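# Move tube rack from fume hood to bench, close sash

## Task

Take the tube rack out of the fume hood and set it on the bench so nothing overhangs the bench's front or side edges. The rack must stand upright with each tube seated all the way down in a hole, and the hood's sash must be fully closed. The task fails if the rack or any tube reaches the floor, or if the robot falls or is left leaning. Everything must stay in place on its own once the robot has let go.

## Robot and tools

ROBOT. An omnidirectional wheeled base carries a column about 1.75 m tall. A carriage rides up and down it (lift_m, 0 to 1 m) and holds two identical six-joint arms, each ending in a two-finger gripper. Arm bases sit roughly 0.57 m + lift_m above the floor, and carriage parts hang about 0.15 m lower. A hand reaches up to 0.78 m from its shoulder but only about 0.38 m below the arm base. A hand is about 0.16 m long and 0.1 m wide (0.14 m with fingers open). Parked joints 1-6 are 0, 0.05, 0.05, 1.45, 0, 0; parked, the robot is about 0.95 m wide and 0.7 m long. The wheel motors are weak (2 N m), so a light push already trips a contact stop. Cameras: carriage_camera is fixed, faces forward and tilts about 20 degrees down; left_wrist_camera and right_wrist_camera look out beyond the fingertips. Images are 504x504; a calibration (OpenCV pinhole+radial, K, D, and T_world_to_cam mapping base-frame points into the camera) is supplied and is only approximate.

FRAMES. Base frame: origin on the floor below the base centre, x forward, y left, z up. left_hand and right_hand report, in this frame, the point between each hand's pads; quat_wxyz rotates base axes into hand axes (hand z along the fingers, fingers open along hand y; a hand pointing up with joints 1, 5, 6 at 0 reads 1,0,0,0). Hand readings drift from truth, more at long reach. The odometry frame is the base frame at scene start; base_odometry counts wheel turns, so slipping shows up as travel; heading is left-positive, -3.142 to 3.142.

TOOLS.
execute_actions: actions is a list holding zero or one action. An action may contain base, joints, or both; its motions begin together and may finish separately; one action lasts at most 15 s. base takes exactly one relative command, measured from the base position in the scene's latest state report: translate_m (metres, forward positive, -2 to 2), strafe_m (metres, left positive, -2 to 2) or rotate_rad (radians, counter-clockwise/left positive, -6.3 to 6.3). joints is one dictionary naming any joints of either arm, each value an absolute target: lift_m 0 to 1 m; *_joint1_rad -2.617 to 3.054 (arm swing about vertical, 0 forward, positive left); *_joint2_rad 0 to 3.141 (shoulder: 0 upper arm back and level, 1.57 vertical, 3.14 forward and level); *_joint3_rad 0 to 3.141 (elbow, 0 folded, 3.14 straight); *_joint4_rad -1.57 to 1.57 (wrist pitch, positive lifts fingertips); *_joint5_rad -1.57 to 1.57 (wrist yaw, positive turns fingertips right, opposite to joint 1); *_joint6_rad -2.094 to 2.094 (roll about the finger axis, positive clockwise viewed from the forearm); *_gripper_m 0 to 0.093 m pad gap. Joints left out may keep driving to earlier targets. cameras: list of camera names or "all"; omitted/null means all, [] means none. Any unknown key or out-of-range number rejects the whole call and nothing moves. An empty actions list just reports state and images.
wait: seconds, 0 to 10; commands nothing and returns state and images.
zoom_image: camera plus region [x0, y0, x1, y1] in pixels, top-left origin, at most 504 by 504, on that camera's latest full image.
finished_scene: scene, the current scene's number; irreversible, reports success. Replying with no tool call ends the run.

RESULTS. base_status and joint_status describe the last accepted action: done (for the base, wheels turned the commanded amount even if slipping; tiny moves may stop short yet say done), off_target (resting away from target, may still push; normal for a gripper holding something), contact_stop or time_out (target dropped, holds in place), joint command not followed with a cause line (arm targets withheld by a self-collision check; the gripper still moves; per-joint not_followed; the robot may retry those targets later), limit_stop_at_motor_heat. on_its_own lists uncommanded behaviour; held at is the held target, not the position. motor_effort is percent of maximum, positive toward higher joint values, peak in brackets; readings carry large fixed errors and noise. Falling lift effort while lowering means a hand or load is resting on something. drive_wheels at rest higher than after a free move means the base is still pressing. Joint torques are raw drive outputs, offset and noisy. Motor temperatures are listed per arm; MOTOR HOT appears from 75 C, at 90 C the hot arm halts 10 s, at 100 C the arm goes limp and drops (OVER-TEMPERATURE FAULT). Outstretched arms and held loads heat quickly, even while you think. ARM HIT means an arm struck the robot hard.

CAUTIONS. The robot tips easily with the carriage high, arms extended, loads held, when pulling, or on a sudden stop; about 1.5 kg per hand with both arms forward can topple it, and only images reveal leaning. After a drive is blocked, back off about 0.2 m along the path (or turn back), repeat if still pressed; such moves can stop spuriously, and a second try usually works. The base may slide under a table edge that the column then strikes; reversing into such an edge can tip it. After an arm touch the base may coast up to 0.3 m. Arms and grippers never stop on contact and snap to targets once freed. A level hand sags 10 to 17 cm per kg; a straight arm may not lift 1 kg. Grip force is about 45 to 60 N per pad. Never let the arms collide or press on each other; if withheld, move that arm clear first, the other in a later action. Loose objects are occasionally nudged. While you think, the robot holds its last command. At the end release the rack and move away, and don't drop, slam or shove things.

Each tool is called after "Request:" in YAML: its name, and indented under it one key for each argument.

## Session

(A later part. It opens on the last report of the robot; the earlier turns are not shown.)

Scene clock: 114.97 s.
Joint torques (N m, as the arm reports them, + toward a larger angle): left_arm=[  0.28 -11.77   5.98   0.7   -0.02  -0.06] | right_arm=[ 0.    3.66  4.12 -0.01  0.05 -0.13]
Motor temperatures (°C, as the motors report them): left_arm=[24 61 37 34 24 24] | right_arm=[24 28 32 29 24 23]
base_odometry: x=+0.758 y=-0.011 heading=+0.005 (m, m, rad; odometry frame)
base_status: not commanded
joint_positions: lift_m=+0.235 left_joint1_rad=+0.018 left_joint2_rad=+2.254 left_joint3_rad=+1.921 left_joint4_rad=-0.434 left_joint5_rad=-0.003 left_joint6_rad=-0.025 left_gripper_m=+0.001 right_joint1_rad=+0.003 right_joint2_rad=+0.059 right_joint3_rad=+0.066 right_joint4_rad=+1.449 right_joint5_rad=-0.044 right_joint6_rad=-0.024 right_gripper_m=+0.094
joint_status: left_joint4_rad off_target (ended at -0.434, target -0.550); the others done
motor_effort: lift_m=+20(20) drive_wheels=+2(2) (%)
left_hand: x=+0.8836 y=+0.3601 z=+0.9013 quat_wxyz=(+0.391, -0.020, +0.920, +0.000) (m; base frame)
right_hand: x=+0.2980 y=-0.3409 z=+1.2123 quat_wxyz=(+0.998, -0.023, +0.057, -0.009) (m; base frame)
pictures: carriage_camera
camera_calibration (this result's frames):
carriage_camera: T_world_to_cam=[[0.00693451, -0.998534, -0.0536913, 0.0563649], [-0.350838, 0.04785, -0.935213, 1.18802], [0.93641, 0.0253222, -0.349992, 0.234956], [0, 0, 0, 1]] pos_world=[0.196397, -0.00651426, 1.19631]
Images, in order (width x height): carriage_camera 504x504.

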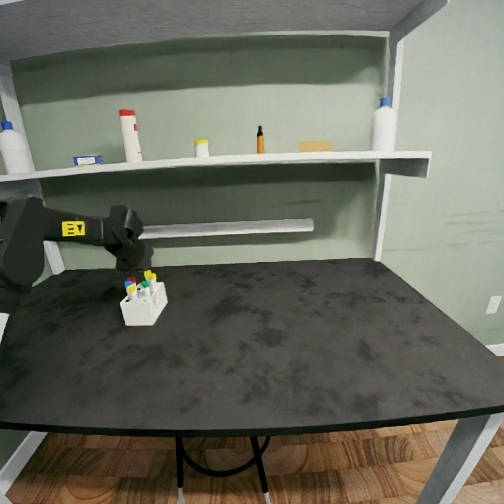

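Request:
execute_actions:
  actions:
    - {"joints":{"lift_m":0.2,"left_joint4_rad":-0.6,"left_joint2_rad":2.35}}
  cameras: []

Request:
execute_actions:
  actions:
    - {"joints":{"lift_m":0.3,"left_joint4_rad":-0.45,"left_joint2_rad":2.3}}
  cameras: []

Request:
execute_actions:
  actions:
    - {"base":{"translate_m":-0.22},"joints":{"lift_m":0.12,"left_joint4_rad":0.4,"left_joint2_rad":1.9,"left_joint3_rad":1.5}}
  cameras: ["left_wrist_camera","carriage_camera"]

Scene clock: 118.23 s.
Joint torques (N m, as the arm reports them, + toward a larger angle): left_arm=[ 0.08 -7.89  3.41 -0.22  0.   -0.08] | right_arm=[-0.06  3.61  4.37 -0.03  0.06 -0.14]
Motor temperatures (°C, as the motors report them): left_arm=[24 60 37 33 24 24] | right_arm=[24 28 32 29 24 23]
base_odometry: x=+0.758 y=-0.011 heading=+0.005 (m, m, rad; odometry frame)
base_status: not commanded
joint_positions: lift_m=+0.200 left_joint1_rad=+0.018 left_joint2_rad=+2.251 left_joint3_rad=+1.960 left_joint4_rad=-0.366 left_joint5_rad=-0.003 left_joint6_rad=-0.025 left_gripper_m=+0.001 right_joint1_rad=+0.003 right_joint2_rad=+0.059 right_joint3_rad=+0.066 right_joint4_rad=+1.449 right_joint5_rad=-0.044 right_joint6_rad=-0.024 right_gripper_m=+0.094
joint_status: left_joint2_rad off_target (ended at +2.251, target +2.350); left_joint4_rad off_target (ended at -0.367, target -0.600); the others done
motor_effort: lift_m=+19(20) drive_wheels=+2(2) (%)
left_hand: x=+0.9015 y=+0.3603 z=+0.8981 quat_wxyz=(+0.441, -0.020, +0.897, +0.000) (m; base frame)
right_hand: x=+0.2980 y=-0.3409 z=+1.1774 quat_wxyz=(+0.998, -0.023, +0.057, -0.009) (m; base frame)
pictures: none
No camera images: the call's "cameras" was empty. Leave "cameras" out to get every camera's image.

Scene clock: 119.27 s.
Joint torques (N m, as the arm reports them, + toward a larger angle): left_arm=[  0.19 -14.65   6.69   1.47  -0.02  -0.07] | right_arm=[ 0.    3.52  4.15 -0.02  0.06 -0.13]
Motor temperatures (°C, as the motors report them): left_arm=[24 60 37 33 24 24] | right_arm=[24 28 32 29 24 23]
base_odometry: x=+0.758 y=-0.011 heading=+0.005 (m, m, rad; odometry frame)
base_status: not commanded
joint_positions: lift_m=+0.300 left_joint1_rad=+0.018 left_joint2_rad=+2.292 left_joint3_rad=+1.914 left_joint4_rad=-0.434 left_joint5_rad=-0.003 left_joint6_rad=-0.025 left_gripper_m=+0.001 right_joint1_rad=+0.003 right_joint2_rad=+0.059 right_joint3_rad=+0.066 right_joint4_rad=+1.449 right_joint5_rad=-0.044 right_joint6_rad=-0.024 right_gripper_m=+0.094
joint_status: all done
motor_effort: lift_m=+24(29) drive_wheels=+2(3) (%)
left_hand: x=+0.8822 y=+0.3600 z=+0.9409 quat_wxyz=(+0.371, -0.020, +0.929, +0.000) (m; base frame)
right_hand: x=+0.2980 y=-0.3409 z=+1.2769 quat_wxyz=(+0.998, -0.023, +0.057, -0.009) (m; base frame)
pictures: none
No camera images: the call's "cameras" was empty. Leave "cameras" out to get every camera's image.

Scene clock: 121.43 s.
Joint torques (N m, as the arm reports them, + toward a larger angle): left_arm=[  0.01 -12.05   6.77   2.04  -0.02  -0.03] | right_arm=[-0.05  3.59  4.17 -0.02  0.04 -0.12]
Motor temperatures (°C, as the motors report them): left_arm=[24 60 37 34 24 24] | right_arm=[24 28 32 29 24 23]
base_odometry: x=+0.538 y=-0.012 heading=+0.005 (m, m, rad; odometry frame)
base_status: done
joint_positions: lift_m=+0.120 left_joint1_rad=+0.019 left_joint2_rad=+1.898 left_joint3_rad=+1.513 left_joint4_rad=+0.395 left_joint5_rad=-0.002 left_joint6_rad=-0.025 left_gripper_m=+0.001 right_joint1_rad=+0.003 right_joint2_rad=+0.059 right_joint3_rad=+0.066 right_joint4_rad=+1.451 right_joint5_rad=-0.044 right_joint6_rad=-0.024 right_gripper_m=+0.094
joint_status: all done
motor_effort: lift_m=+21(22) drive_wheels=-2(45) (%)
left_hand: x=+0.8692 y=+0.3601 z=+0.9915 quat_wxyz=(+0.711, -0.016, +0.703, -0.001) (m; base frame)
right_hand: x=+0.2977 y=-0.3409 z=+1.0972 quat_wxyz=(+0.998, -0.023, +0.056, -0.009) (m; base frame)
pictures: carriage_camera, left_wrist_camera
camera_calibration (this result's frames):
carriage_camera: T_world_to_cam=[[0.00693451, -0.998534, -0.0536913, 0.0501823], [-0.350838, 0.04785, -0.935213, 1.08033], [0.93641, 0.0253222, -0.349992, 0.194654], [0, 0, 0, 1]] pos_world=[0.196397, -0.00651426, 1.08116]
left_wrist_camera: T_world_to_cam=[[-0.067057, -0.997644, 0.0144647, 0.405042], [-0.626451, 0.0308146, -0.778851, 1.29832], [0.776571, -0.0612889, -0.627042, 0.097979], [0, 0, 0, 1]] pos_world=[0.764406, 0.370086, 1.06678]
Images, in order (width x height): carriage_camera 504x504, left_wrist_camera 504x504.

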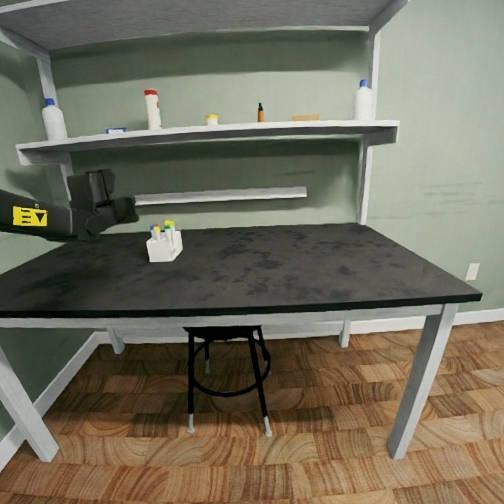

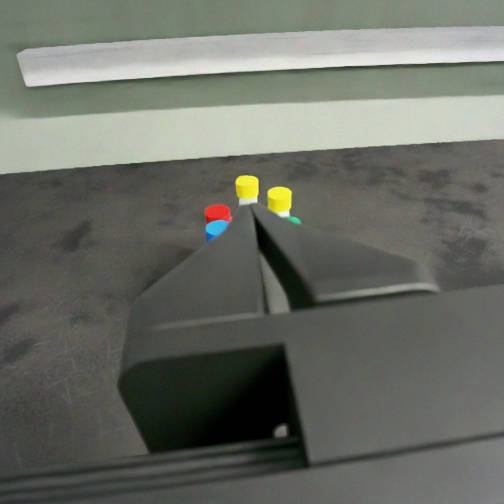

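Request:
zoom_image:
  camera: "carriage_camera"
  region: [130,205,200,275]

Region (130, 205, 200, 275) of carriage_camera's 504x504 image, scaled by 7.200, with more detail than that image has.

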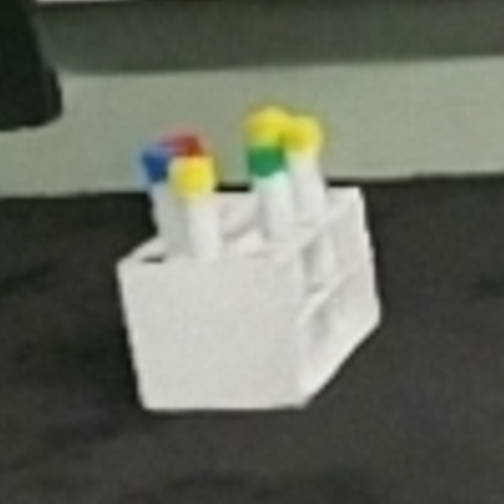

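Request:
execute_actions:
  actions:
    - {"base":{"strafe_m":-0.024},"joints":{"lift_m":0.31,"left_joint4_rad":-0.45,"left_joint2_rad":2.3,"left_joint3_rad":1.9}}
  cameras: []

Request:
execute_actions:
  actions:
    - {"base":{"translate_m":0.2}}
  cameras: ["left_wrist_camera"]

Scene clock: 130.27 s.
Joint torques (N m, as the arm reports them, + toward a larger angle): left_arm=[  0.01 -15.01   8.02   1.49   0.    -0.06] | right_arm=[-0.06  3.46  4.34 -0.05  0.05 -0.14]
Motor temperatures (°C, as the motors report them): left_arm=[24 60 37 35 24 24] | right_arm=[24 28 32 29 24 23]
base_odometry: x=+0.538 y=-0.036 heading=+0.005 (m, m, rad; odometry frame)
base_status: done
joint_positions: lift_m=+0.310 left_joint1_rad=+0.019 left_joint2_rad=+2.297 left_joint3_rad=+1.890 left_joint4_rad=-0.436 left_joint5_rad=-0.002 left_joint6_rad=-0.025 left_gripper_m=+0.001 right_joint1_rad=+0.003 right_joint2_rad=+0.059 right_joint3_rad=+0.066 right_joint4_rad=+1.450 right_joint5_rad=-0.044 right_joint6_rad=-0.024 right_gripper_m=+0.094
joint_status: all done
motor_effort: lift_m=+24(29) drive_wheels=+3(20) (%)
left_hand: x=+0.8765 y=+0.3602 z=+0.9376 quat_wxyz=(+0.356, -0.021, +0.934, +0.000) (m; base frame)
right_hand: x=+0.2978 y=-0.3409 z=+1.2869 quat_wxyz=(+0.998, -0.023, +0.056, -0.009) (m; base frame)
pictures: none
No camera images: the call's "cameras" was empty. Leave "cameras" out to get every camera's image.

Scene clock: 132.33 s.
Joint torques (N m, as the arm reports them, + toward a larger angle): left_arm=[ -0.06 -14.96   7.96   1.53   0.01  -0.07] | right_arm=[-0.01  3.5   4.22 -0.01  0.01 -0.12]
Motor temperatures (°C, as the motors report them): left_arm=[24 60 37 35 24 24] | right_arm=[24 28 32 29 24 23]
base_odometry: x=+0.738 y=-0.035 heading=+0.004 (m, m, rad; odometry frame)
base_status: done
joint_positions: lift_m=+0.310 left_joint1_rad=+0.019 left_joint2_rad=+2.297 left_joint3_rad=+1.890 left_joint4_rad=-0.440 left_joint5_rad=-0.002 left_joint6_rad=-0.025 left_gripper_m=+0.001 right_joint1_rad=+0.003 right_joint2_rad=+0.059 right_joint3_rad=+0.066 right_joint4_rad=+1.449 right_joint5_rad=-0.044 right_joint6_rad=-0.024 right_gripper_m=+0.094
joint_status: not commanded
motor_effort: lift_m=+24(24) drive_wheels=-4(29) (%)
left_hand: x=+0.8758 y=+0.3602 z=+0.9370 quat_wxyz=(+0.354, -0.021, +0.935, +0.000) (m; base frame)
right_hand: x=+0.2980 y=-0.3409 z=+1.2869 quat_wxyz=(+0.998, -0.023, +0.057, -0.009) (m; base frame)
pictures: left_wrist_camera
camera_calibration (this result's frames):
left_wrist_camera: T_world_to_cam=[[-0.0268988, -0.996865, 0.074412, 0.314705], [-0.998991, 0.0241277, -0.0378919, 0.894334], [0.0359777, -0.0753561, -0.996507, 1.05855], [0, 0, 0, 1]] pos_world=[0.863813, 0.371909, 1.06532]
Images, in order (width x height): left_wrist_camera 504x504.

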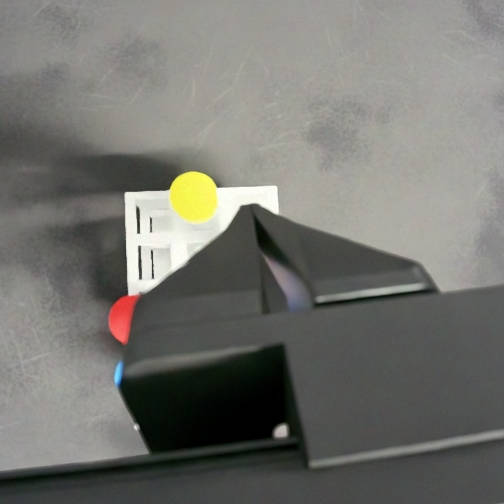

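Request:
execute_actions:
  actions:
    - {"joints":{"lift_m":0.265}}
  cameras: ["left_wrist_camera"]

Request:
execute_actions:
  actions:
    - {"joints":{"lift_m":0.23,"left_joint4_rad":-0.55}}
  cameras: ["left_wrist_camera","carriage_camera"]

Scene clock: 134.80 s.
Joint torques (N m, as the arm reports them, + toward a larger angle): left_arm=[  0.12 -14.7    7.46   1.32   0.    -0.05] | right_arm=[ 0.02  3.56  4.32 -0.09  0.02 -0.15]
Motor temperatures (°C, as the motors report them): left_arm=[24 61 38 34 24 24] | right_arm=[24 28 32 29 24 23]
base_odometry: x=+0.738 y=-0.035 heading=+0.004 (m, m, rad; odometry frame)
base_status: not commanded
joint_positions: lift_m=+0.265 left_joint1_rad=+0.019 left_joint2_rad=+2.292 left_joint3_rad=+1.898 left_joint4_rad=-0.409 left_joint5_rad=-0.003 left_joint6_rad=-0.025 left_gripper_m=+0.001 right_joint1_rad=+0.003 right_joint2_rad=+0.059 right_joint3_rad=+0.066 right_joint4_rad=+1.450 right_joint5_rad=-0.044 right_joint6_rad=-0.024 right_gripper_m=+0.094
joint_status: all done
motor_effort: lift_m=+21(22) drive_wheels=-3(4) (%)
left_hand: x=+0.8832 y=+0.3606 z=+0.9038 quat_wxyz=(+0.375, -0.021, +0.927, +0.000) (m; base frame)
right_hand: x=+0.2978 y=-0.3408 z=+1.2422 quat_wxyz=(+0.998, -0.023, +0.056, -0.009) (m; base frame)
pictures: left_wrist_camera
camera_calibration (this result's frames):
left_wrist_camera: T_world_to_cam=[[-0.029032, -0.997034, 0.0712731, 0.322557], [-0.996426, 0.0232087, -0.0812134, 0.937678], [0.0793183, -0.0733762, -0.994145, 0.984089], [0, 0, 0, 1]] pos_world=[0.865636, 0.372046, 1.03149]
Images, in order (width x height): left_wrist_camera 504x504.

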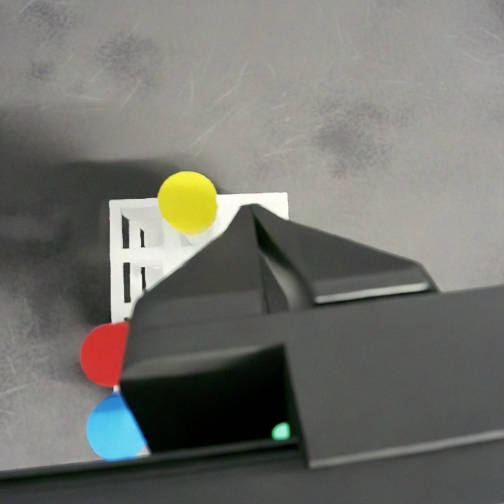

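Scene clock: 135.47 s.
Joint torques (N m, as the arm reports them, + toward a larger angle): left_arm=[  0.02 -11.6    5.8    0.66   0.01  -0.05] | right_arm=[-0.03  3.49  4.39 -0.05  0.07 -0.13]
Motor temperatures (°C, as the motors report them): left_arm=[24 61 38 34 24 24] | right_arm=[24 28 32 29 24 23]
base_odometry: x=+0.738 y=-0.035 heading=+0.004 (m, m, rad; odometry frame)
base_status: not commanded
joint_positions: lift_m=+0.230 left_joint1_rad=+0.019 left_joint2_rad=+2.252 left_joint3_rad=+1.925 left_joint4_rad=-0.429 left_joint5_rad=-0.003 left_joint6_rad=-0.025 left_gripper_m=+0.001 right_joint1_rad=+0.003 right_joint2_rad=+0.059 right_joint3_rad=+0.066 right_joint4_rad=+1.450 right_joint5_rad=-0.044 right_joint6_rad=-0.024 right_gripper_m=+0.094
joint_status: left_joint4_rad off_target (ended at -0.429, target -0.550); the others done
motor_effort: lift_m=+20(20) drive_wheels=-2(3) (%)
left_hand: x=+0.8852 y=+0.3606 z=+0.9002 quat_wxyz=(+0.396, -0.021, +0.918, +0.000) (m; base frame)
right_hand: x=+0.2978 y=-0.3408 z=+1.2073 quat_wxyz=(+0.998, -0.023, +0.056, -0.009) (m; base frame)
pictures: carriage_camera, left_wrist_camera
camera_calibration (this result's frames):
carriage_camera: T_world_to_cam=[[0.00693451, -0.998534, -0.0536913, 0.0560971], [-0.350838, 0.04785, -0.935213, 1.18336], [0.93641, 0.0253222, -0.349992, 0.23321], [0, 0, 0, 1]] pos_world=[0.196397, -0.00651426, 1.19132]
left_wrist_camera: T_world_to_cam=[[-0.0322694, -0.997094, 0.0690023, 0.327844], [-0.991619, 0.0232981, -0.127076, 0.976422], [0.125099, -0.0725247, -0.98949, 0.935307], [0, 0, 0, 1]] pos_world=[0.861812, 0.371975, 1.02693]
Images, in order (width x height): carriage_camera 504x504, left_wrist_camera 504x504.

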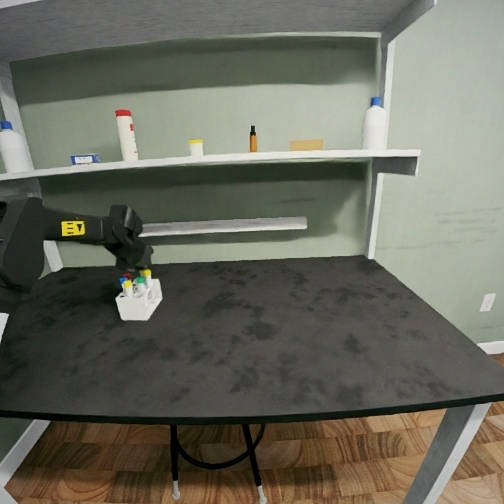

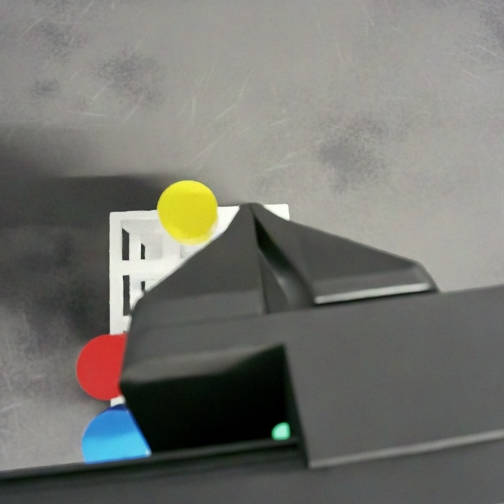

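Request:
execute_actions:
  actions:
    - {"joints":{"lift_m":0.33,"left_joint4_rad":-0.45}}
  cameras: []

Request:
execute_actions:
  actions:
    - {"base":{"translate_m":-1.48}}
  cameras: []

Request:
execute_actions:
  actions:
    - {"base":{"rotate_rad":-1.505},"joints":{"lift_m":0.38,"left_joint1_rad":0,"left_joint2_rad":1.9,"left_joint3_rad":1.9,"left_joint4_rad":0,"left_joint6_rad":1.57,"left_gripper_m":0.093,"right_joint2_rad":1.9,"right_joint3_rad":1.9,"right_joint4_rad":0,"right_joint5_rad":0,"right_joint6_rad":1.57,"right_gripper_m":0.093}}

Scene clock: 138.03 s.
Joint torques (N m, as the arm reports them, + toward a larger angle): left_arm=[ -0.02 -14.6    6.48   1.55   0.    -0.05] | right_arm=[-0.07  3.55  4.25 -0.03  0.05 -0.12]
Motor temperatures (°C, as the motors report them): left_arm=[24 60 38 34 24 24] | right_arm=[24 28 32 29 24 23]
base_odometry: x=+0.738 y=-0.035 heading=+0.004 (m, m, rad; odometry frame)
base_status: not commanded
joint_positions: lift_m=+0.330 left_joint1_rad=+0.019 left_joint2_rad=+2.293 left_joint3_rad=+1.911 left_joint4_rad=-0.438 left_joint5_rad=-0.003 left_joint6_rad=-0.025 left_gripper_m=+0.001 right_joint1_rad=+0.003 right_joint2_rad=+0.059 right_joint3_rad=+0.066 right_joint4_rad=+1.449 right_joint5_rad=-0.044 right_joint6_rad=-0.024 right_gripper_m=+0.094
joint_status: all done
motor_effort: lift_m=+24(29) drive_wheels=-1(3) (%)
left_hand: x=+0.8808 y=+0.3605 z=+0.9681 quat_wxyz=(+0.367, -0.021, +0.930, +0.000) (m; base frame)
right_hand: x=+0.2980 y=-0.3408 z=+1.3069 quat_wxyz=(+0.998, -0.023, +0.057, -0.009) (m; base frame)
pictures: none
No camera images: the call's "cameras" was empty. Leave "cameras" out to get every camera's image.

Scene clock: 143.27 s.
Joint torques (N m, as the arm reports them, + toward a larger angle): left_arm=[  0.18 -14.75   6.75   1.55  -0.01  -0.07] | right_arm=[ 0.02  3.51  4.16 -0.02  0.05 -0.13]
Motor temperatures (°C, as the motors report them): left_arm=[24 61 38 34 24 24] | right_arm=[24 28 32 29 24 23]
base_odometry: x=-0.742 y=-0.042 heading=+0.004 (m, m, rad; odometry frame)
base_status: done
joint_positions: lift_m=+0.330 left_joint1_rad=+0.019 left_joint2_rad=+2.293 left_joint3_rad=+1.911 left_joint4_rad=-0.439 left_joint5_rad=-0.003 left_joint6_rad=-0.025 left_gripper_m=+0.001 right_joint1_rad=+0.003 right_joint2_rad=+0.059 right_joint3_rad=+0.066 right_joint4_rad=+1.448 right_joint5_rad=-0.044 right_joint6_rad=-0.024 right_gripper_m=+0.094
joint_status: not commanded
motor_effort: lift_m=+24(24) drive_wheels=-3(50) (%)
left_hand: x=+0.8805 y=+0.3609 z=+0.9678 quat_wxyz=(+0.366, -0.021, +0.930, +0.000) (m; base frame)
right_hand: x=+0.2984 y=-0.3409 z=+1.3068 quat_wxyz=(+0.998, -0.023, +0.058, -0.009) (m; base frame)
pictures: none
No camera images: the call's "cameras" was empty. Leave "cameras" out to get every camera's image.

Scene clock: 146.30 s.
Joint torques (N m, as the arm reports them, + toward a larger angle): left_arm=[ -0.1  -11.45   6.26   1.91  -0.02  -0.02] | right_arm=[  0.08 -13.47   9.09   2.01   0.05  -0.14]
Motor temperatures (°C, as the motors report them): left_arm=[24 61 38 34 24 24] | right_arm=[24 29 33 30 24 23]
base_odometry: x=-0.742 y=-0.042 heading=-1.500 (m, m, rad; odometry frame)
base_status: done
joint_positions: lift_m=+0.380 left_joint1_rad=+0.003 left_joint2_rad=+1.895 left_joint3_rad=+1.916 left_joint4_rad=+0.009 left_joint5_rad=-0.003 left_joint6_rad=+1.564 left_gripper_m=+0.093 right_joint1_rad=+0.001 right_joint2_rad=+1.906 right_joint3_rad=+1.878 right_joint4_rad=-0.002 right_joint5_rad=-0.003 right_joint6_rad=+1.562 right_gripper_m=+0.093
joint_status: all done
motor_effort: lift_m=+24(31) drive_wheels=+6(42) (%)
left_hand: x=+0.8626 y=+0.3510 z=+1.3581 quat_wxyz=(+0.508, +0.489, +0.496, +0.507) (m; base frame)
right_hand: x=+0.8683 y=-0.3472 z=+1.3302 quat_wxyz=(+0.493, +0.504, +0.511, +0.491) (m; base frame)
pictures: carriage_camera, left_wrist_camera, right_wrist_camera
camera_calibration (this result's frames):
carriage_camera: T_world_to_cam=[[0.00693451, -0.998534, -0.0536913, 0.0641273], [-0.350838, 0.04785, -0.935213, 1.32323], [0.93641, 0.0253222, -0.349992, 0.285556], [0, 0, 0, 1]] pos_world=[0.196397, -0.00651426, 1.34089]
left_wrist_camera: T_world_to_cam=[[-0.058276, 0.00186463, -0.998299, 1.40723], [-0.639345, 0.767943, 0.0387563, 0.221925], [0.766709, 0.640515, -0.0435605, -0.697833], [0, 0, 0, 1]] pos_world=[0.758929, 0.273923, 1.36584]
right_wrist_camera: T_world_to_cam=[[-0.176073, 0.0680231, -0.982024, 1.48048], [-0.583454, 0.796276, 0.159768, 0.580124], [0.79283, 0.601096, -0.100515, -0.233679], [0, 0, 0, 1]] pos_world=[0.784416, -0.422182, 1.3377]
Images, in order (width x height): carriage_camera 504x504, left_wrist_camera 504x504, right_wrist_camera 504x504.

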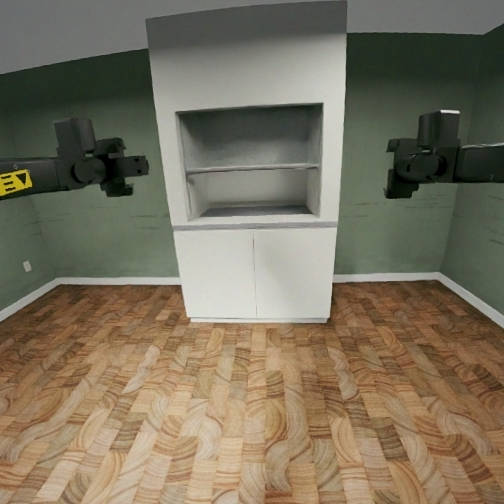

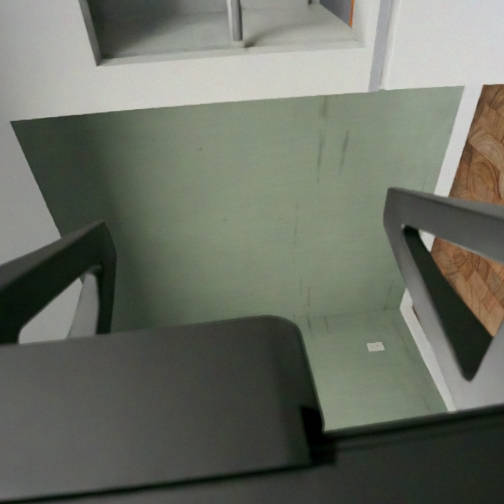

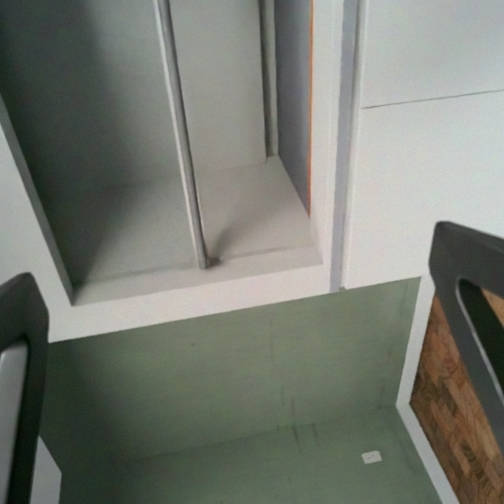

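Request:
execute_actions:
  actions:
    - {"base":{"translate_m":1.0}}

Scene clock: 151.53 s.
Joint torques (N m, as the arm reports them, + toward a larger angle): left_arm=[ -0.33 -11.67   6.51   1.92  -0.02  -0.03] | right_arm=[  0.11 -13.3    9.     2.07   0.05  -0.12]
Motor temperatures (°C, as the motors report them): left_arm=[24 60 37 35 24 24] | right_arm=[24 31 34 32 24 23]
base_odometry: x=-0.673 y=-1.039 heading=-1.501 (m, m, rad; odometry frame)
base_status: done
joint_positions: lift_m=+0.380 left_joint1_rad=+0.003 left_joint2_rad=+1.895 left_joint3_rad=+1.916 left_joint4_rad=+0.006 left_joint5_rad=-0.003 left_joint6_rad=+1.564 left_gripper_m=+0.093 right_joint1_rad=+0.001 right_joint2_rad=+1.906 right_joint3_rad=+1.878 right_joint4_rad=-0.002 right_joint5_rad=-0.003 right_joint6_rad=+1.562 right_gripper_m=+0.093
joint_status: not commanded
motor_effort: lift_m=+24(24) drive_wheels=-6(36) (%)
left_hand: x=+0.8626 y=+0.3510 z=+1.3574 quat_wxyz=(+0.507, +0.490, +0.496, +0.506) (m; base frame)
right_hand: x=+0.8683 y=-0.3472 z=+1.3303 quat_wxyz=(+0.493, +0.504, +0.511, +0.491) (m; base frame)
pictures: carriage_camera, left_wrist_camera, right_wrist_camera
camera_calibration (this result's frames):
carriage_camera: T_world_to_cam=[[0.00693451, -0.998534, -0.0536913, 0.0641273], [-0.350838, 0.04785, -0.935213, 1.32323], [0.93641, 0.0253222, -0.349992, 0.285556], [0, 0, 0, 1]] pos_world=[0.196397, -0.00651426, 1.34089]
left_wrist_camera: T_world_to_cam=[[-0.0609416, 0.00185574, -0.99814, 1.40866], [-0.639239, 0.767943, 0.0404566, 0.219563], [0.76659, 0.640515, -0.0456134, -0.694986], [0, 0, 0, 1]] pos_world=[0.758968, 0.273923, 1.36546]
right_wrist_camera: T_world_to_cam=[[-0.175699, 0.0680236, -0.982091, 1.48034], [-0.583515, 0.796276, 0.159546, 0.580459], [0.792869, 0.601097, -0.100212, -0.234107], [0, 0, 0, 1]] pos_world=[0.784416, -0.422182, 1.33776]
Images, in order (width x height): carriage_camera 504x504, left_wrist_camera 504x504, right_wrist_camera 504x504.

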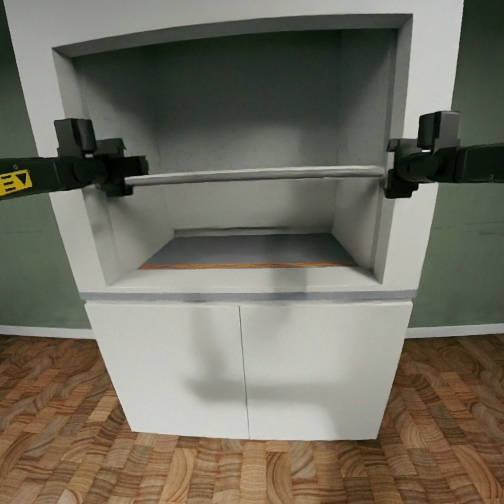

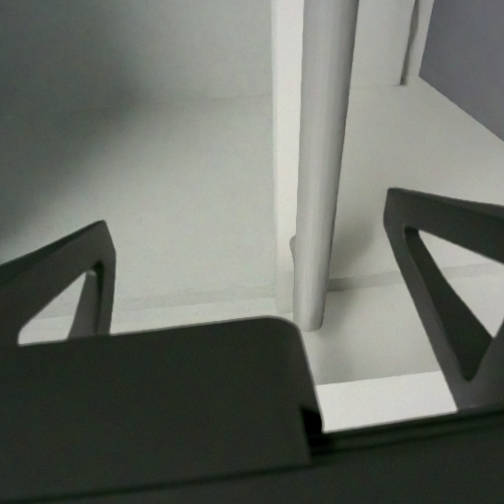

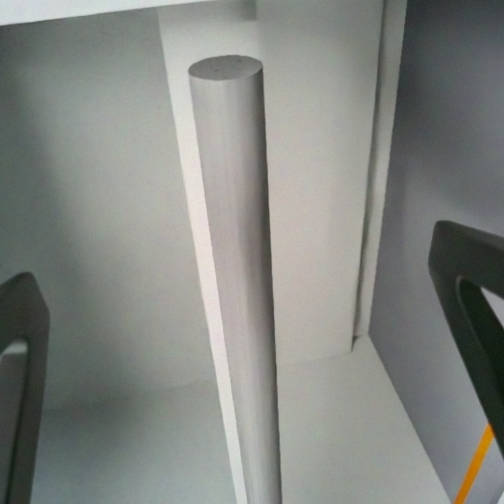

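Request:
execute_actions:
  actions:
    - {"base":{"translate_m":0.12},"joints":{"lift_m":0.365}}

Scene clock: 154.87 s.
Joint torques (N m, as the arm reports them, + toward a larger angle): left_arm=[ -0.34 -11.95   6.34   1.99  -0.02  -0.04] | right_arm=[  0.12 -13.08   9.04   2.06   0.04  -0.13]
Motor temperatures (°C, as the motors report them): left_arm=[24 60 37 35 24 24] | right_arm=[24 32 35 33 24 23]
base_odometry: x=-0.664 y=-1.159 heading=-1.502 (m, m, rad; odometry frame)
base_status: done
joint_positions: lift_m=+0.365 left_joint1_rad=+0.003 left_joint2_rad=+1.898 left_joint3_rad=+1.916 left_joint4_rad=+0.001 left_joint5_rad=-0.003 left_joint6_rad=+1.564 left_gripper_m=+0.093 right_joint1_rad=+0.001 right_joint2_rad=+1.901 right_joint3_rad=+1.878 right_joint4_rad=-0.002 right_joint5_rad=-0.003 right_joint6_rad=+1.562 right_gripper_m=+0.093
joint_status: all done
motor_effort: lift_m=+21(23) drive_wheels=-6(34) (%)
left_hand: x=+0.8635 y=+0.3510 z=+1.3400 quat_wxyz=(+0.505, +0.492, +0.498, +0.505) (m; base frame)
right_hand: x=+0.8668 y=-0.3472 z=+1.3183 quat_wxyz=(+0.495, +0.503, +0.510, +0.492) (m; base frame)
pictures: carriage_camera, left_wrist_camera, right_wrist_camera
camera_calibration (this result's frames):
carriage_camera: T_world_to_cam=[[0.00693451, -0.998534, -0.0536913, 0.0633367], [-0.350838, 0.04785, -0.935213, 1.30946], [0.93641, 0.0253222, -0.349992, 0.280402], [0, 0, 0, 1]] pos_world=[0.196397, -0.00651426, 1.32616]
left_wrist_camera: T_world_to_cam=[[-0.068555, 0.00183033, -0.997646, 1.3972], [-0.638912, 0.767944, 0.0453128, 0.214042], [0.766219, 0.640514, -0.051477, -0.688286], [0, 0, 0, 1]] pos_world=[0.759917, 0.273926, 1.34878]
right_wrist_camera: T_world_to_cam=[[-0.171576, 0.0680293, -0.982819, 1.46564], [-0.584179, 0.796275, 0.1571, 0.585321], [0.793282, 0.601097, -0.0968804, -0.238894], [0, 0, 0, 1]] pos_world=[0.782912, -0.422184, 1.32536]
Images, in order (width x height): carriage_camera 504x504, left_wrist_camera 504x504, right_wrist_camera 504x504.

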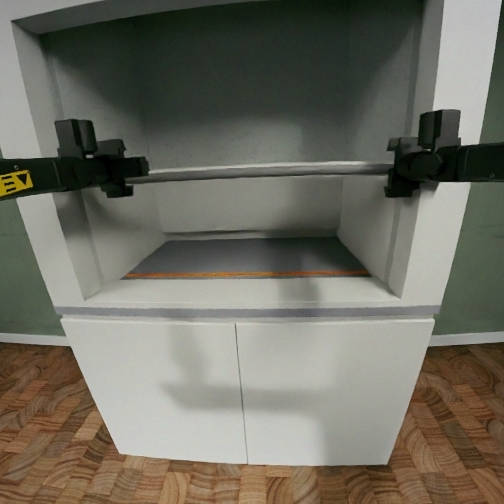

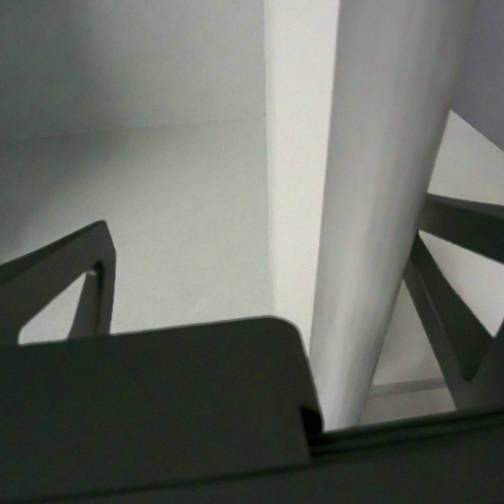

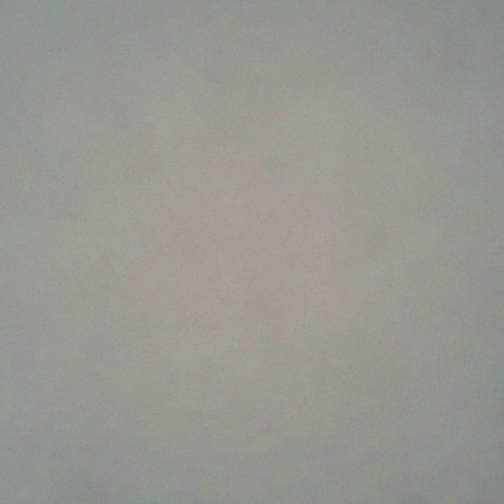

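Request:
execute_actions:
  actions:
    - {"joints":{"left_gripper_m":0,"right_gripper_m":0,"left_joint2_rad":1.95}}

Request:
execute_actions:
  actions:
    - {"joints":{"left_gripper_m":0,"right_gripper_m":0,"lift_m":0.1}}
  cameras: ["carriage_camera"]

Scene clock: 157.30 s.
Joint torques (N m, as the arm reports them, + toward a larger angle): left_arm=[ -0.26 -11.89   6.57   2.06   0.01  -0.2 ] | right_arm=[  0.06 -12.87   9.01   2.     0.04  -0.18]
Motor temperatures (°C, as the motors report them): left_arm=[24 60 37 35 24 24] | right_arm=[24 33 35 34 24 23]
base_odometry: x=-0.664 y=-1.159 heading=-1.502 (m, m, rad; odometry frame)
base_status: not commanded
joint_positions: lift_m=+0.365 left_joint1_rad=+0.003 left_joint2_rad=+1.944 left_joint3_rad=+1.914 left_joint4_rad=-0.010 left_joint5_rad=-0.002 left_joint6_rad=+1.576 left_gripper_m=+0.022 right_joint1_rad=+0.001 right_joint2_rad=+1.901 right_joint3_rad=+1.879 right_joint4_rad=+0.002 right_joint5_rad=-0.002 right_joint6_rad=+1.564 right_gripper_m=+0.035
joint_status: left_gripper_m off_target (ended at +0.022, target +0.000); right_gripper_m off_target (ended at +0.035, target +0.000); the others done
motor_effort: lift_m=+22(22) drive_wheels=-4(5) (%)
left_hand: x=+0.8775 y=+0.3510 z=+1.3093 quat_wxyz=(+0.487, +0.510, +0.510, +0.493) (m; base frame)
right_hand: x=+0.8667 y=-0.3473 z=+1.3201 quat_wxyz=(+0.496, +0.502, +0.508, +0.494) (m; base frame)
pictures: carriage_camera, left_wrist_camera, right_wrist_camera
camera_calibration (this result's frames):
carriage_camera: T_world_to_cam=[[0.00693451, -0.998534, -0.0536913, 0.0633367], [-0.350838, 0.04785, -0.935213, 1.30946], [0.93641, 0.0253222, -0.349992, 0.280402], [0, 0, 0, 1]] pos_world=[0.196397, -0.00651426, 1.32616]
left_wrist_camera: T_world_to_cam=[[-0.127833, 0.0138256, -0.991699, 1.40759], [-0.634415, 0.767441, 0.0924769, 0.158891], [0.76235, 0.64097, -0.0893329, -0.647805], [0, 0, 0, 1]] pos_world=[0.774593, 0.273823, 1.32334]
right_wrist_camera: T_world_to_cam=[[-0.165554, 0.0703519, -0.983688, 1.46422], [-0.584786, 0.796171, 0.15536, 0.587837], [0.794114, 0.600967, -0.0906682, -0.247602], [0, 0, 0, 1]] pos_world=[0.78279, -0.422229, 1.32656]
Images, in order (width x height): carriage_camera 504x504, left_wrist_camera 504x504, right_wrist_camera 504x504.

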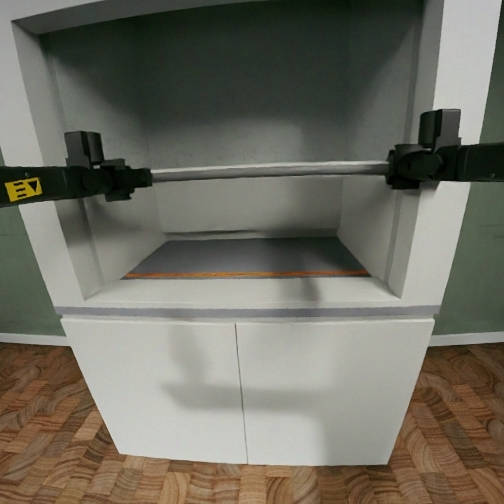

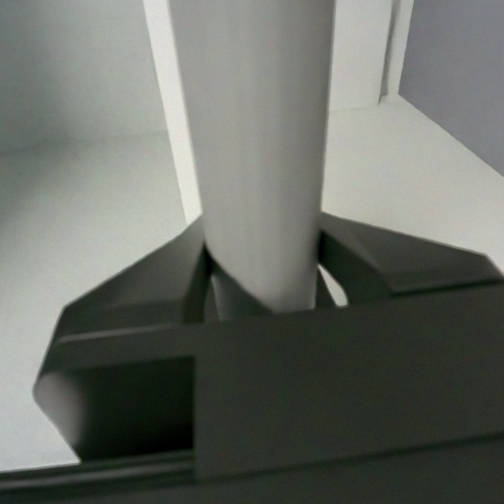

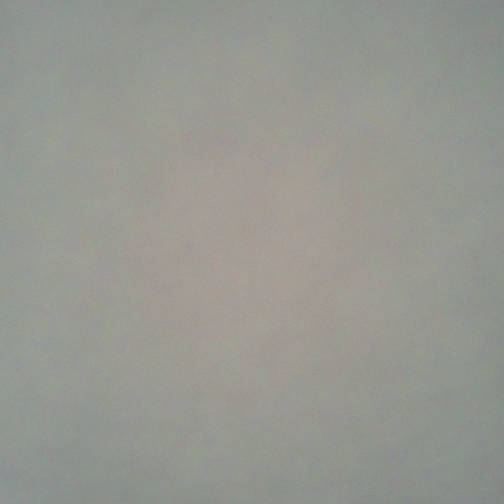

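Scene clock: 159.00 s.
Joint torques (N m, as the arm reports them, + toward a larger angle): left_arm=[ -0.34 -11.49   4.34   0.54   0.06  -0.15] | right_arm=[  0.09 -12.46   4.62   0.99   0.12  -0.13]
Motor temperatures (°C, as the motors report them): left_arm=[24 60 37 35 24 24] | right_arm=[24 33 35 33 24 23]
base_odometry: x=-0.664 y=-1.159 heading=-1.502 (m, m, rad; odometry frame)
base_status: not commanded
joint_positions: lift_m=+0.100 left_joint1_rad=+0.004 left_joint2_rad=+1.939 left_joint3_rad=+1.945 left_joint4_rad=+0.158 left_joint5_rad=-0.010 left_joint6_rad=+1.571 left_gripper_m=+0.023 right_joint1_rad=+0.001 right_joint2_rad=+1.898 right_joint3_rad=+1.936 right_joint4_rad=+0.116 right_joint5_rad=-0.010 right_joint6_rad=+1.561 right_gripper_m=+0.022
joint_status: left_gripper_m off_target (ended at +0.023, target +0.000); right_gripper_m off_target (ended at +0.022, target +0.000); the others done
motor_effort: lift_m=+20(21) drive_wheels=-60(100) (%)
left_hand: x=+0.8711 y=+0.3525 z=+1.1036 quat_wxyz=(+0.536, +0.454, +0.461, +0.542) (m; base frame)
right_hand: x=+0.8594 y=-0.3459 z=+1.1126 quat_wxyz=(+0.537, +0.455, +0.465, +0.537) (m; base frame)
pictures: carriage_camera
camera_calibration (this result's frames):
carriage_camera: T_world_to_cam=[[0.00693451, -0.998534, -0.0536913, 0.0491134], [-0.350838, 0.04785, -0.935213, 1.06171], [0.93641, 0.0253222, -0.349992, 0.187686], [0, 0, 0, 1]] pos_world=[0.196397, -0.00651426, 1.06125]
Images, in order (width x height): carriage_camera 504x504.

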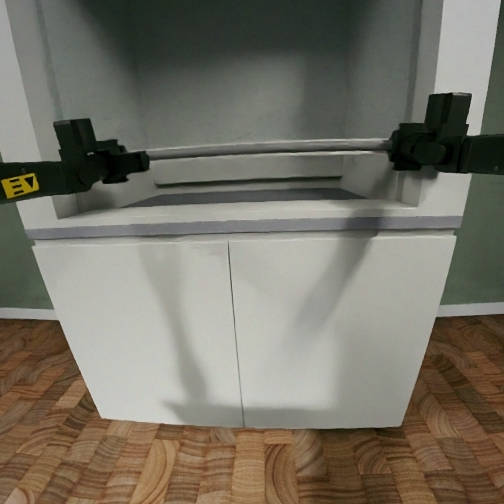

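Request:
execute_actions:
  actions:
    - {"joints":{"left_gripper_m":0,"right_gripper_m":0,"lift_m":0.0}}
  cameras: ["carriage_camera"]

Scene clock: 161.33 s.
Joint torques (N m, as the arm reports them, + toward a larger angle): left_arm=[ -0.59 -10.97   3.64   0.55   0.02  -0.08] | right_arm=[ -0.08 -12.22   4.73   0.72   0.11  -0.15]
Motor temperatures (°C, as the motors report them): left_arm=[24 59 37 34 24 24] | right_arm=[24 34 35 33 24 23]
base_odometry: x=-0.664 y=-1.159 heading=-1.502 (m, m, rad; odometry frame)
base_status: not commanded
joint_positions: lift_m=+0.000 left_joint1_rad=+0.006 left_joint2_rad=+1.932 left_joint3_rad=+1.955 left_joint4_rad=+0.152 left_joint5_rad=-0.008 left_joint6_rad=+1.565 left_gripper_m=+0.023 right_joint1_rad=+0.003 right_joint2_rad=+1.896 right_joint3_rad=+1.935 right_joint4_rad=+0.146 right_joint5_rad=-0.010 right_joint6_rad=+1.561 right_gripper_m=+0.022
joint_status: left_gripper_m off_target (ended at +0.023, target +0.000); right_gripper_m off_target (ended at +0.022, target +0.000); the others done
motor_effort: lift_m=+20(21) drive_wheels=-74(100) (%)
left_hand: x=+0.8679 y=+0.3538 z=+1.0113 quat_wxyz=(+0.540, +0.449, +0.459, +0.544) (m; base frame)
right_hand: x=+0.8574 y=-0.3450 z=+1.0209 quat_wxyz=(+0.544, +0.446, +0.457, +0.544) (m; base frame)
pictures: carriage_camera
camera_calibration (this result's frames):
carriage_camera: T_world_to_cam=[[0.00693451, -0.998534, -0.0536913, 0.0437471], [-0.350838, 0.04785, -0.935213, 0.96824], [0.93641, 0.0253222, -0.349992, 0.152705], [0, 0, 0, 1]] pos_world=[0.196397, -0.00651426, 0.961305]
Images, in order (width x height): carriage_camera 504x504.

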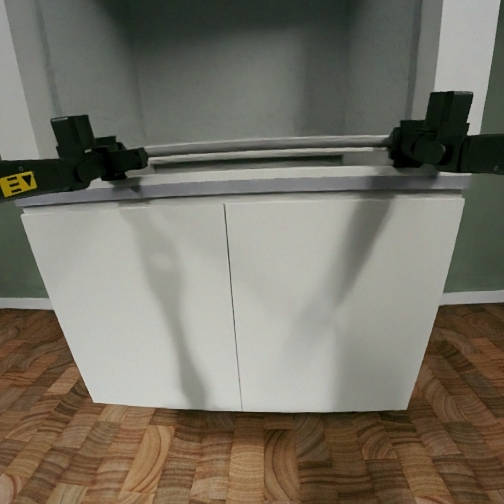

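Request:
execute_actions:
  actions:
    - {"joints":{"left_gripper_m":0.093,"right_gripper_m":0.093,"left_joint2_rad":1.9}}
  cameras: []

Request:
execute_actions:
  actions:
    - {"base":{"translate_m":-0.14}}
  cameras: []

Request:
execute_actions:
  actions:
    - {"joints":{"lift_m":0.27,"left_gripper_m":0,"right_gripper_m":0,"left_joint4_rad":-0.5,"right_joint4_rad":-0.5,"left_joint6_rad":0,"right_joint6_rad":0}}
  cameras: []

Request:
execute_actions:
  actions:
    - {"base":{"translate_m":0.17}}
  cameras: []

Request:
execute_actions:
  actions:
    - {"joints":{"lift_m":0.13}}

Scene clock: 164.50 s.
Joint torques (N m, as the arm reports them, + toward a larger angle): left_arm=[-0.5  -9.35  4.62  0.93  0.   -0.12] | right_arm=[-0.04 -8.69  4.6   0.8   0.05 -0.17]
Motor temperatures (°C, as the motors report them): left_arm=[24 59 37 34 24 24] | right_arm=[24 35 35 32 24 23]
base_odometry: x=-0.664 y=-1.159 heading=-1.502 (m, m, rad; odometry frame)
base_status: not commanded
joint_positions: lift_m=+0.000 left_joint1_rad=+0.006 left_joint2_rad=+1.871 left_joint3_rad=+1.938 left_joint4_rad=+0.110 left_joint5_rad=-0.005 left_joint6_rad=+1.569 left_gripper_m=+0.093 right_joint1_rad=+0.003 right_joint2_rad=+1.861 right_joint3_rad=+1.935 right_joint4_rad=+0.136 right_joint5_rad=-0.007 right_joint6_rad=+1.566 right_gripper_m=+0.093
joint_status: all done
motor_effort: lift_m=+20(20) drive_wheels=-68(74) (%)
left_hand: x=+0.8494 y=+0.3531 z=+1.0277 quat_wxyz=(+0.540, +0.451, +0.457, +0.545) (m; base frame)
right_hand: x=+0.8449 y=-0.3455 z=+1.0379 quat_wxyz=(+0.548, +0.441, +0.448, +0.551) (m; base frame)
pictures: none
No camera images: the call's "cameras" was empty. Leave "cameras" out to get every camera's image.

Scene clock: 166.27 s.
Joint torques (N m, as the arm reports them, + toward a larger angle): left_arm=[ -0.41 -10.6    5.96   1.9    0.01  -0.12] | right_arm=[ -0.02 -11.31   5.55   1.98   0.06  -0.16]
Motor temperatures (°C, as the motors report them): left_arm=[24 58 37 34 24 24] | right_arm=[24 35 35 33 24 23]
base_odometry: x=-0.674 y=-1.020 heading=-1.502 (m, m, rad; odometry frame)
base_status: done
joint_positions: lift_m=+0.000 left_joint1_rad=+0.006 left_joint2_rad=+1.882 left_joint3_rad=+1.922 left_joint4_rad=+0.015 left_joint5_rad=-0.005 left_joint6_rad=+1.567 left_gripper_m=+0.093 right_joint1_rad=+0.003 right_joint2_rad=+1.886 right_joint3_rad=+1.923 right_joint4_rad=+0.008 right_joint5_rad=-0.006 right_joint6_rad=+1.565 right_gripper_m=+0.093
joint_status: not commanded
motor_effort: lift_m=+20(20) drive_wheels=-4(29) (%)
left_hand: x=+0.8577 y=+0.3532 z=+0.9904 quat_wxyz=(+0.512, +0.482, +0.490, +0.515) (m; base frame)
right_hand: x=+0.8590 y=-0.3455 z=+0.9870 quat_wxyz=(+0.510, +0.485, +0.493, +0.512) (m; base frame)
pictures: none
No camera images: the call's "cameras" was empty. Leave "cameras" out to get every camera's image.

Scene clock: 168.00 s.
Joint torques (N m, as the arm reports them, + toward a larger angle): left_arm=[ -0.45 -11.4    6.44   1.87   0.05  -0.11] | right_arm=[  0.01 -12.44   5.63   1.94   0.07  -0.21]
Motor temperatures (°C, as the motors report them): left_arm=[24 58 37 34 24 24] | right_arm=[24 35 35 33 24 23]
base_odometry: x=-0.674 y=-1.020 heading=-1.502 (m, m, rad; odometry frame)
base_status: not commanded
joint_positions: lift_m=+0.270 left_joint1_rad=+0.006 left_joint2_rad=+1.894 left_joint3_rad=+1.914 left_joint4_rad=-0.490 left_joint5_rad=-0.005 left_joint6_rad=+0.006 left_gripper_m=+0.001 right_joint1_rad=+0.003 right_joint2_rad=+1.898 right_joint3_rad=+1.923 right_joint4_rad=-0.493 right_joint5_rad=-0.006 right_joint6_rad=+0.008 right_gripper_m=+0.000
joint_status: all done
motor_effort: lift_m=+24(29) drive_wheels=-4(4) (%)
left_hand: x=+0.8358 y=+0.3531 z=+1.1298 quat_wxyz=(+0.523, -0.002, +0.852, +0.006) (m; base frame)
right_hand: x=+0.8366 y=-0.3456 z=+1.1309 quat_wxyz=(+0.524, +0.000, +0.852, +0.006) (m; base frame)
pictures: none
No camera images: the call's "cameras" was empty. Leave "cameras" out to get every camera's image.

Scene clock: 169.93 s.
Joint torques (N m, as the arm reports them, + toward a larger angle): left_arm=[ -0.49 -11.52   6.34   1.85   0.01  -0.09] | right_arm=[-0.86 -9.35  5.54  2.74 -0.15 -0.39]
Motor temperatures (°C, as the motors report them): left_arm=[24 58 37 34 24 24] | right_arm=[24 36 35 34 24 23]
base_odometry: x=-0.663 y=-1.189 heading=-1.503 (m, m, rad; odometry frame)
base_status: done
joint_positions: lift_m=+0.270 left_joint1_rad=+0.006 left_joint2_rad=+1.894 left_joint3_rad=+1.914 left_joint4_rad=-0.491 left_joint5_rad=-0.005 left_joint6_rad=+0.006 left_gripper_m=+0.001 right_joint1_rad=+0.011 right_joint2_rad=+1.867 right_joint3_rad=+1.923 right_joint4_rad=-0.597 right_joint5_rad=+0.013 right_joint6_rad=+0.022 right_gripper_m=+0.000
joint_status: not commanded
motor_effort: lift_m=+24(24) drive_wheels=+12(27) (%)
left_hand: x=+0.8356 y=+0.3530 z=+1.1294 quat_wxyz=(+0.523, -0.001, +0.852, +0.005) (m; base frame)
right_hand: x=+0.8180 y=-0.3450 z=+1.1252 quat_wxyz=(+0.493, +0.008, +0.870, +0.002) (m; base frame)
pictures: none
No camera images: the call's "cameras" was empty. Leave "cameras" out to get every camera's image.

Scene clock: 171.03 s.
Joint torques (N m, as the arm reports them, + toward a larger angle): left_arm=[-0.51 -8.96  6.45  1.04  0.01 -0.07] | right_arm=[-0.68 -8.51  5.65  1.11 -0.03 -0.19]
Motor temperatures (°C, as the motors report them): left_arm=[24 58 37 34 24 24] | right_arm=[24 36 35 34 24 23]
base_odometry: x=-0.663 y=-1.189 heading=-1.503 (m, m, rad; odometry frame)
base_status: not commanded
joint_positions: lift_m=+0.130 left_joint1_rad=+0.006 left_joint2_rad=+1.863 left_joint3_rad=+1.914 left_joint4_rad=-0.396 left_joint5_rad=-0.004 left_joint6_rad=+0.005 left_gripper_m=+0.001 right_joint1_rad=+0.011 right_joint2_rad=+1.856 right_joint3_rad=+1.923 right_joint4_rad=-0.388 right_joint5_rad=+0.003 right_joint6_rad=+0.006 right_gripper_m=+0.000
joint_status: all done
motor_effort: lift_m=+19(19) drive_wheels=+6(13) (%)
left_hand: x=+0.8379 y=+0.3529 z=+1.0285 quat_wxyz=(+0.576, -0.002, +0.818, +0.005) (m; base frame)
right_hand: x=+0.8370 y=-0.3431 z=+1.0377 quat_wxyz=(+0.585, -0.001, +0.811, +0.003) (m; base frame)
pictures: carriage_camera, left_wrist_camera, right_wrist_camera
camera_calibration (this result's frames):
carriage_camera: T_world_to_cam=[[0.00693451, -0.998534, -0.0536913, 0.0507341], [-0.350838, 0.04785, -0.935213, 1.08994], [0.93641, 0.0253222, -0.349992, 0.198251], [0, 0, 0, 1]] pos_world=[0.196397, -0.00651426, 1.09144]
left_wrist_camera: T_world_to_cam=[[-0.0773503, -0.996888, 0.0151852, 0.402772], [-0.856951, 0.0586926, -0.512045, 1.21657], [0.509561, -0.0526198, -0.858824, 0.604114], [0, 0, 0, 1]] pos_world=[0.765865, 0.361903, 1.13565]
right_wrist_camera: T_world_to_cam=[[-0.157038, -0.987089, -0.031549, -0.176829], [-0.807678, 0.146747, -0.57107, 1.32859], [0.568326, -0.0641979, -0.820295, 0.465784], [0, 0, 0, 1]] pos_world=[0.780591, -0.339611, 1.13522]
Images, in order (width x height): carriage_camera 504x504, left_wrist_camera 504x504, right_wrist_camera 504x504.

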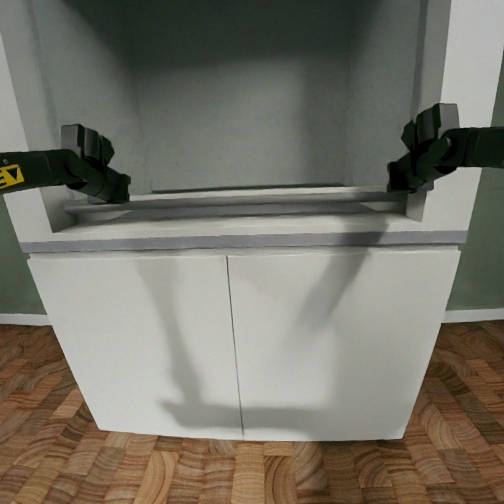

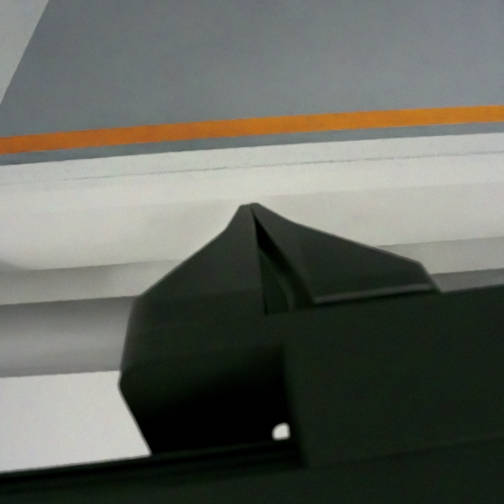

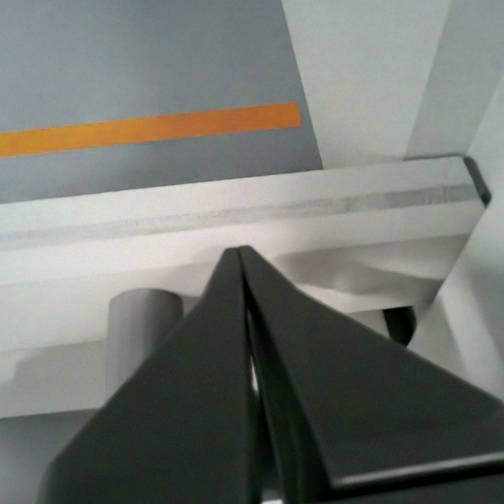

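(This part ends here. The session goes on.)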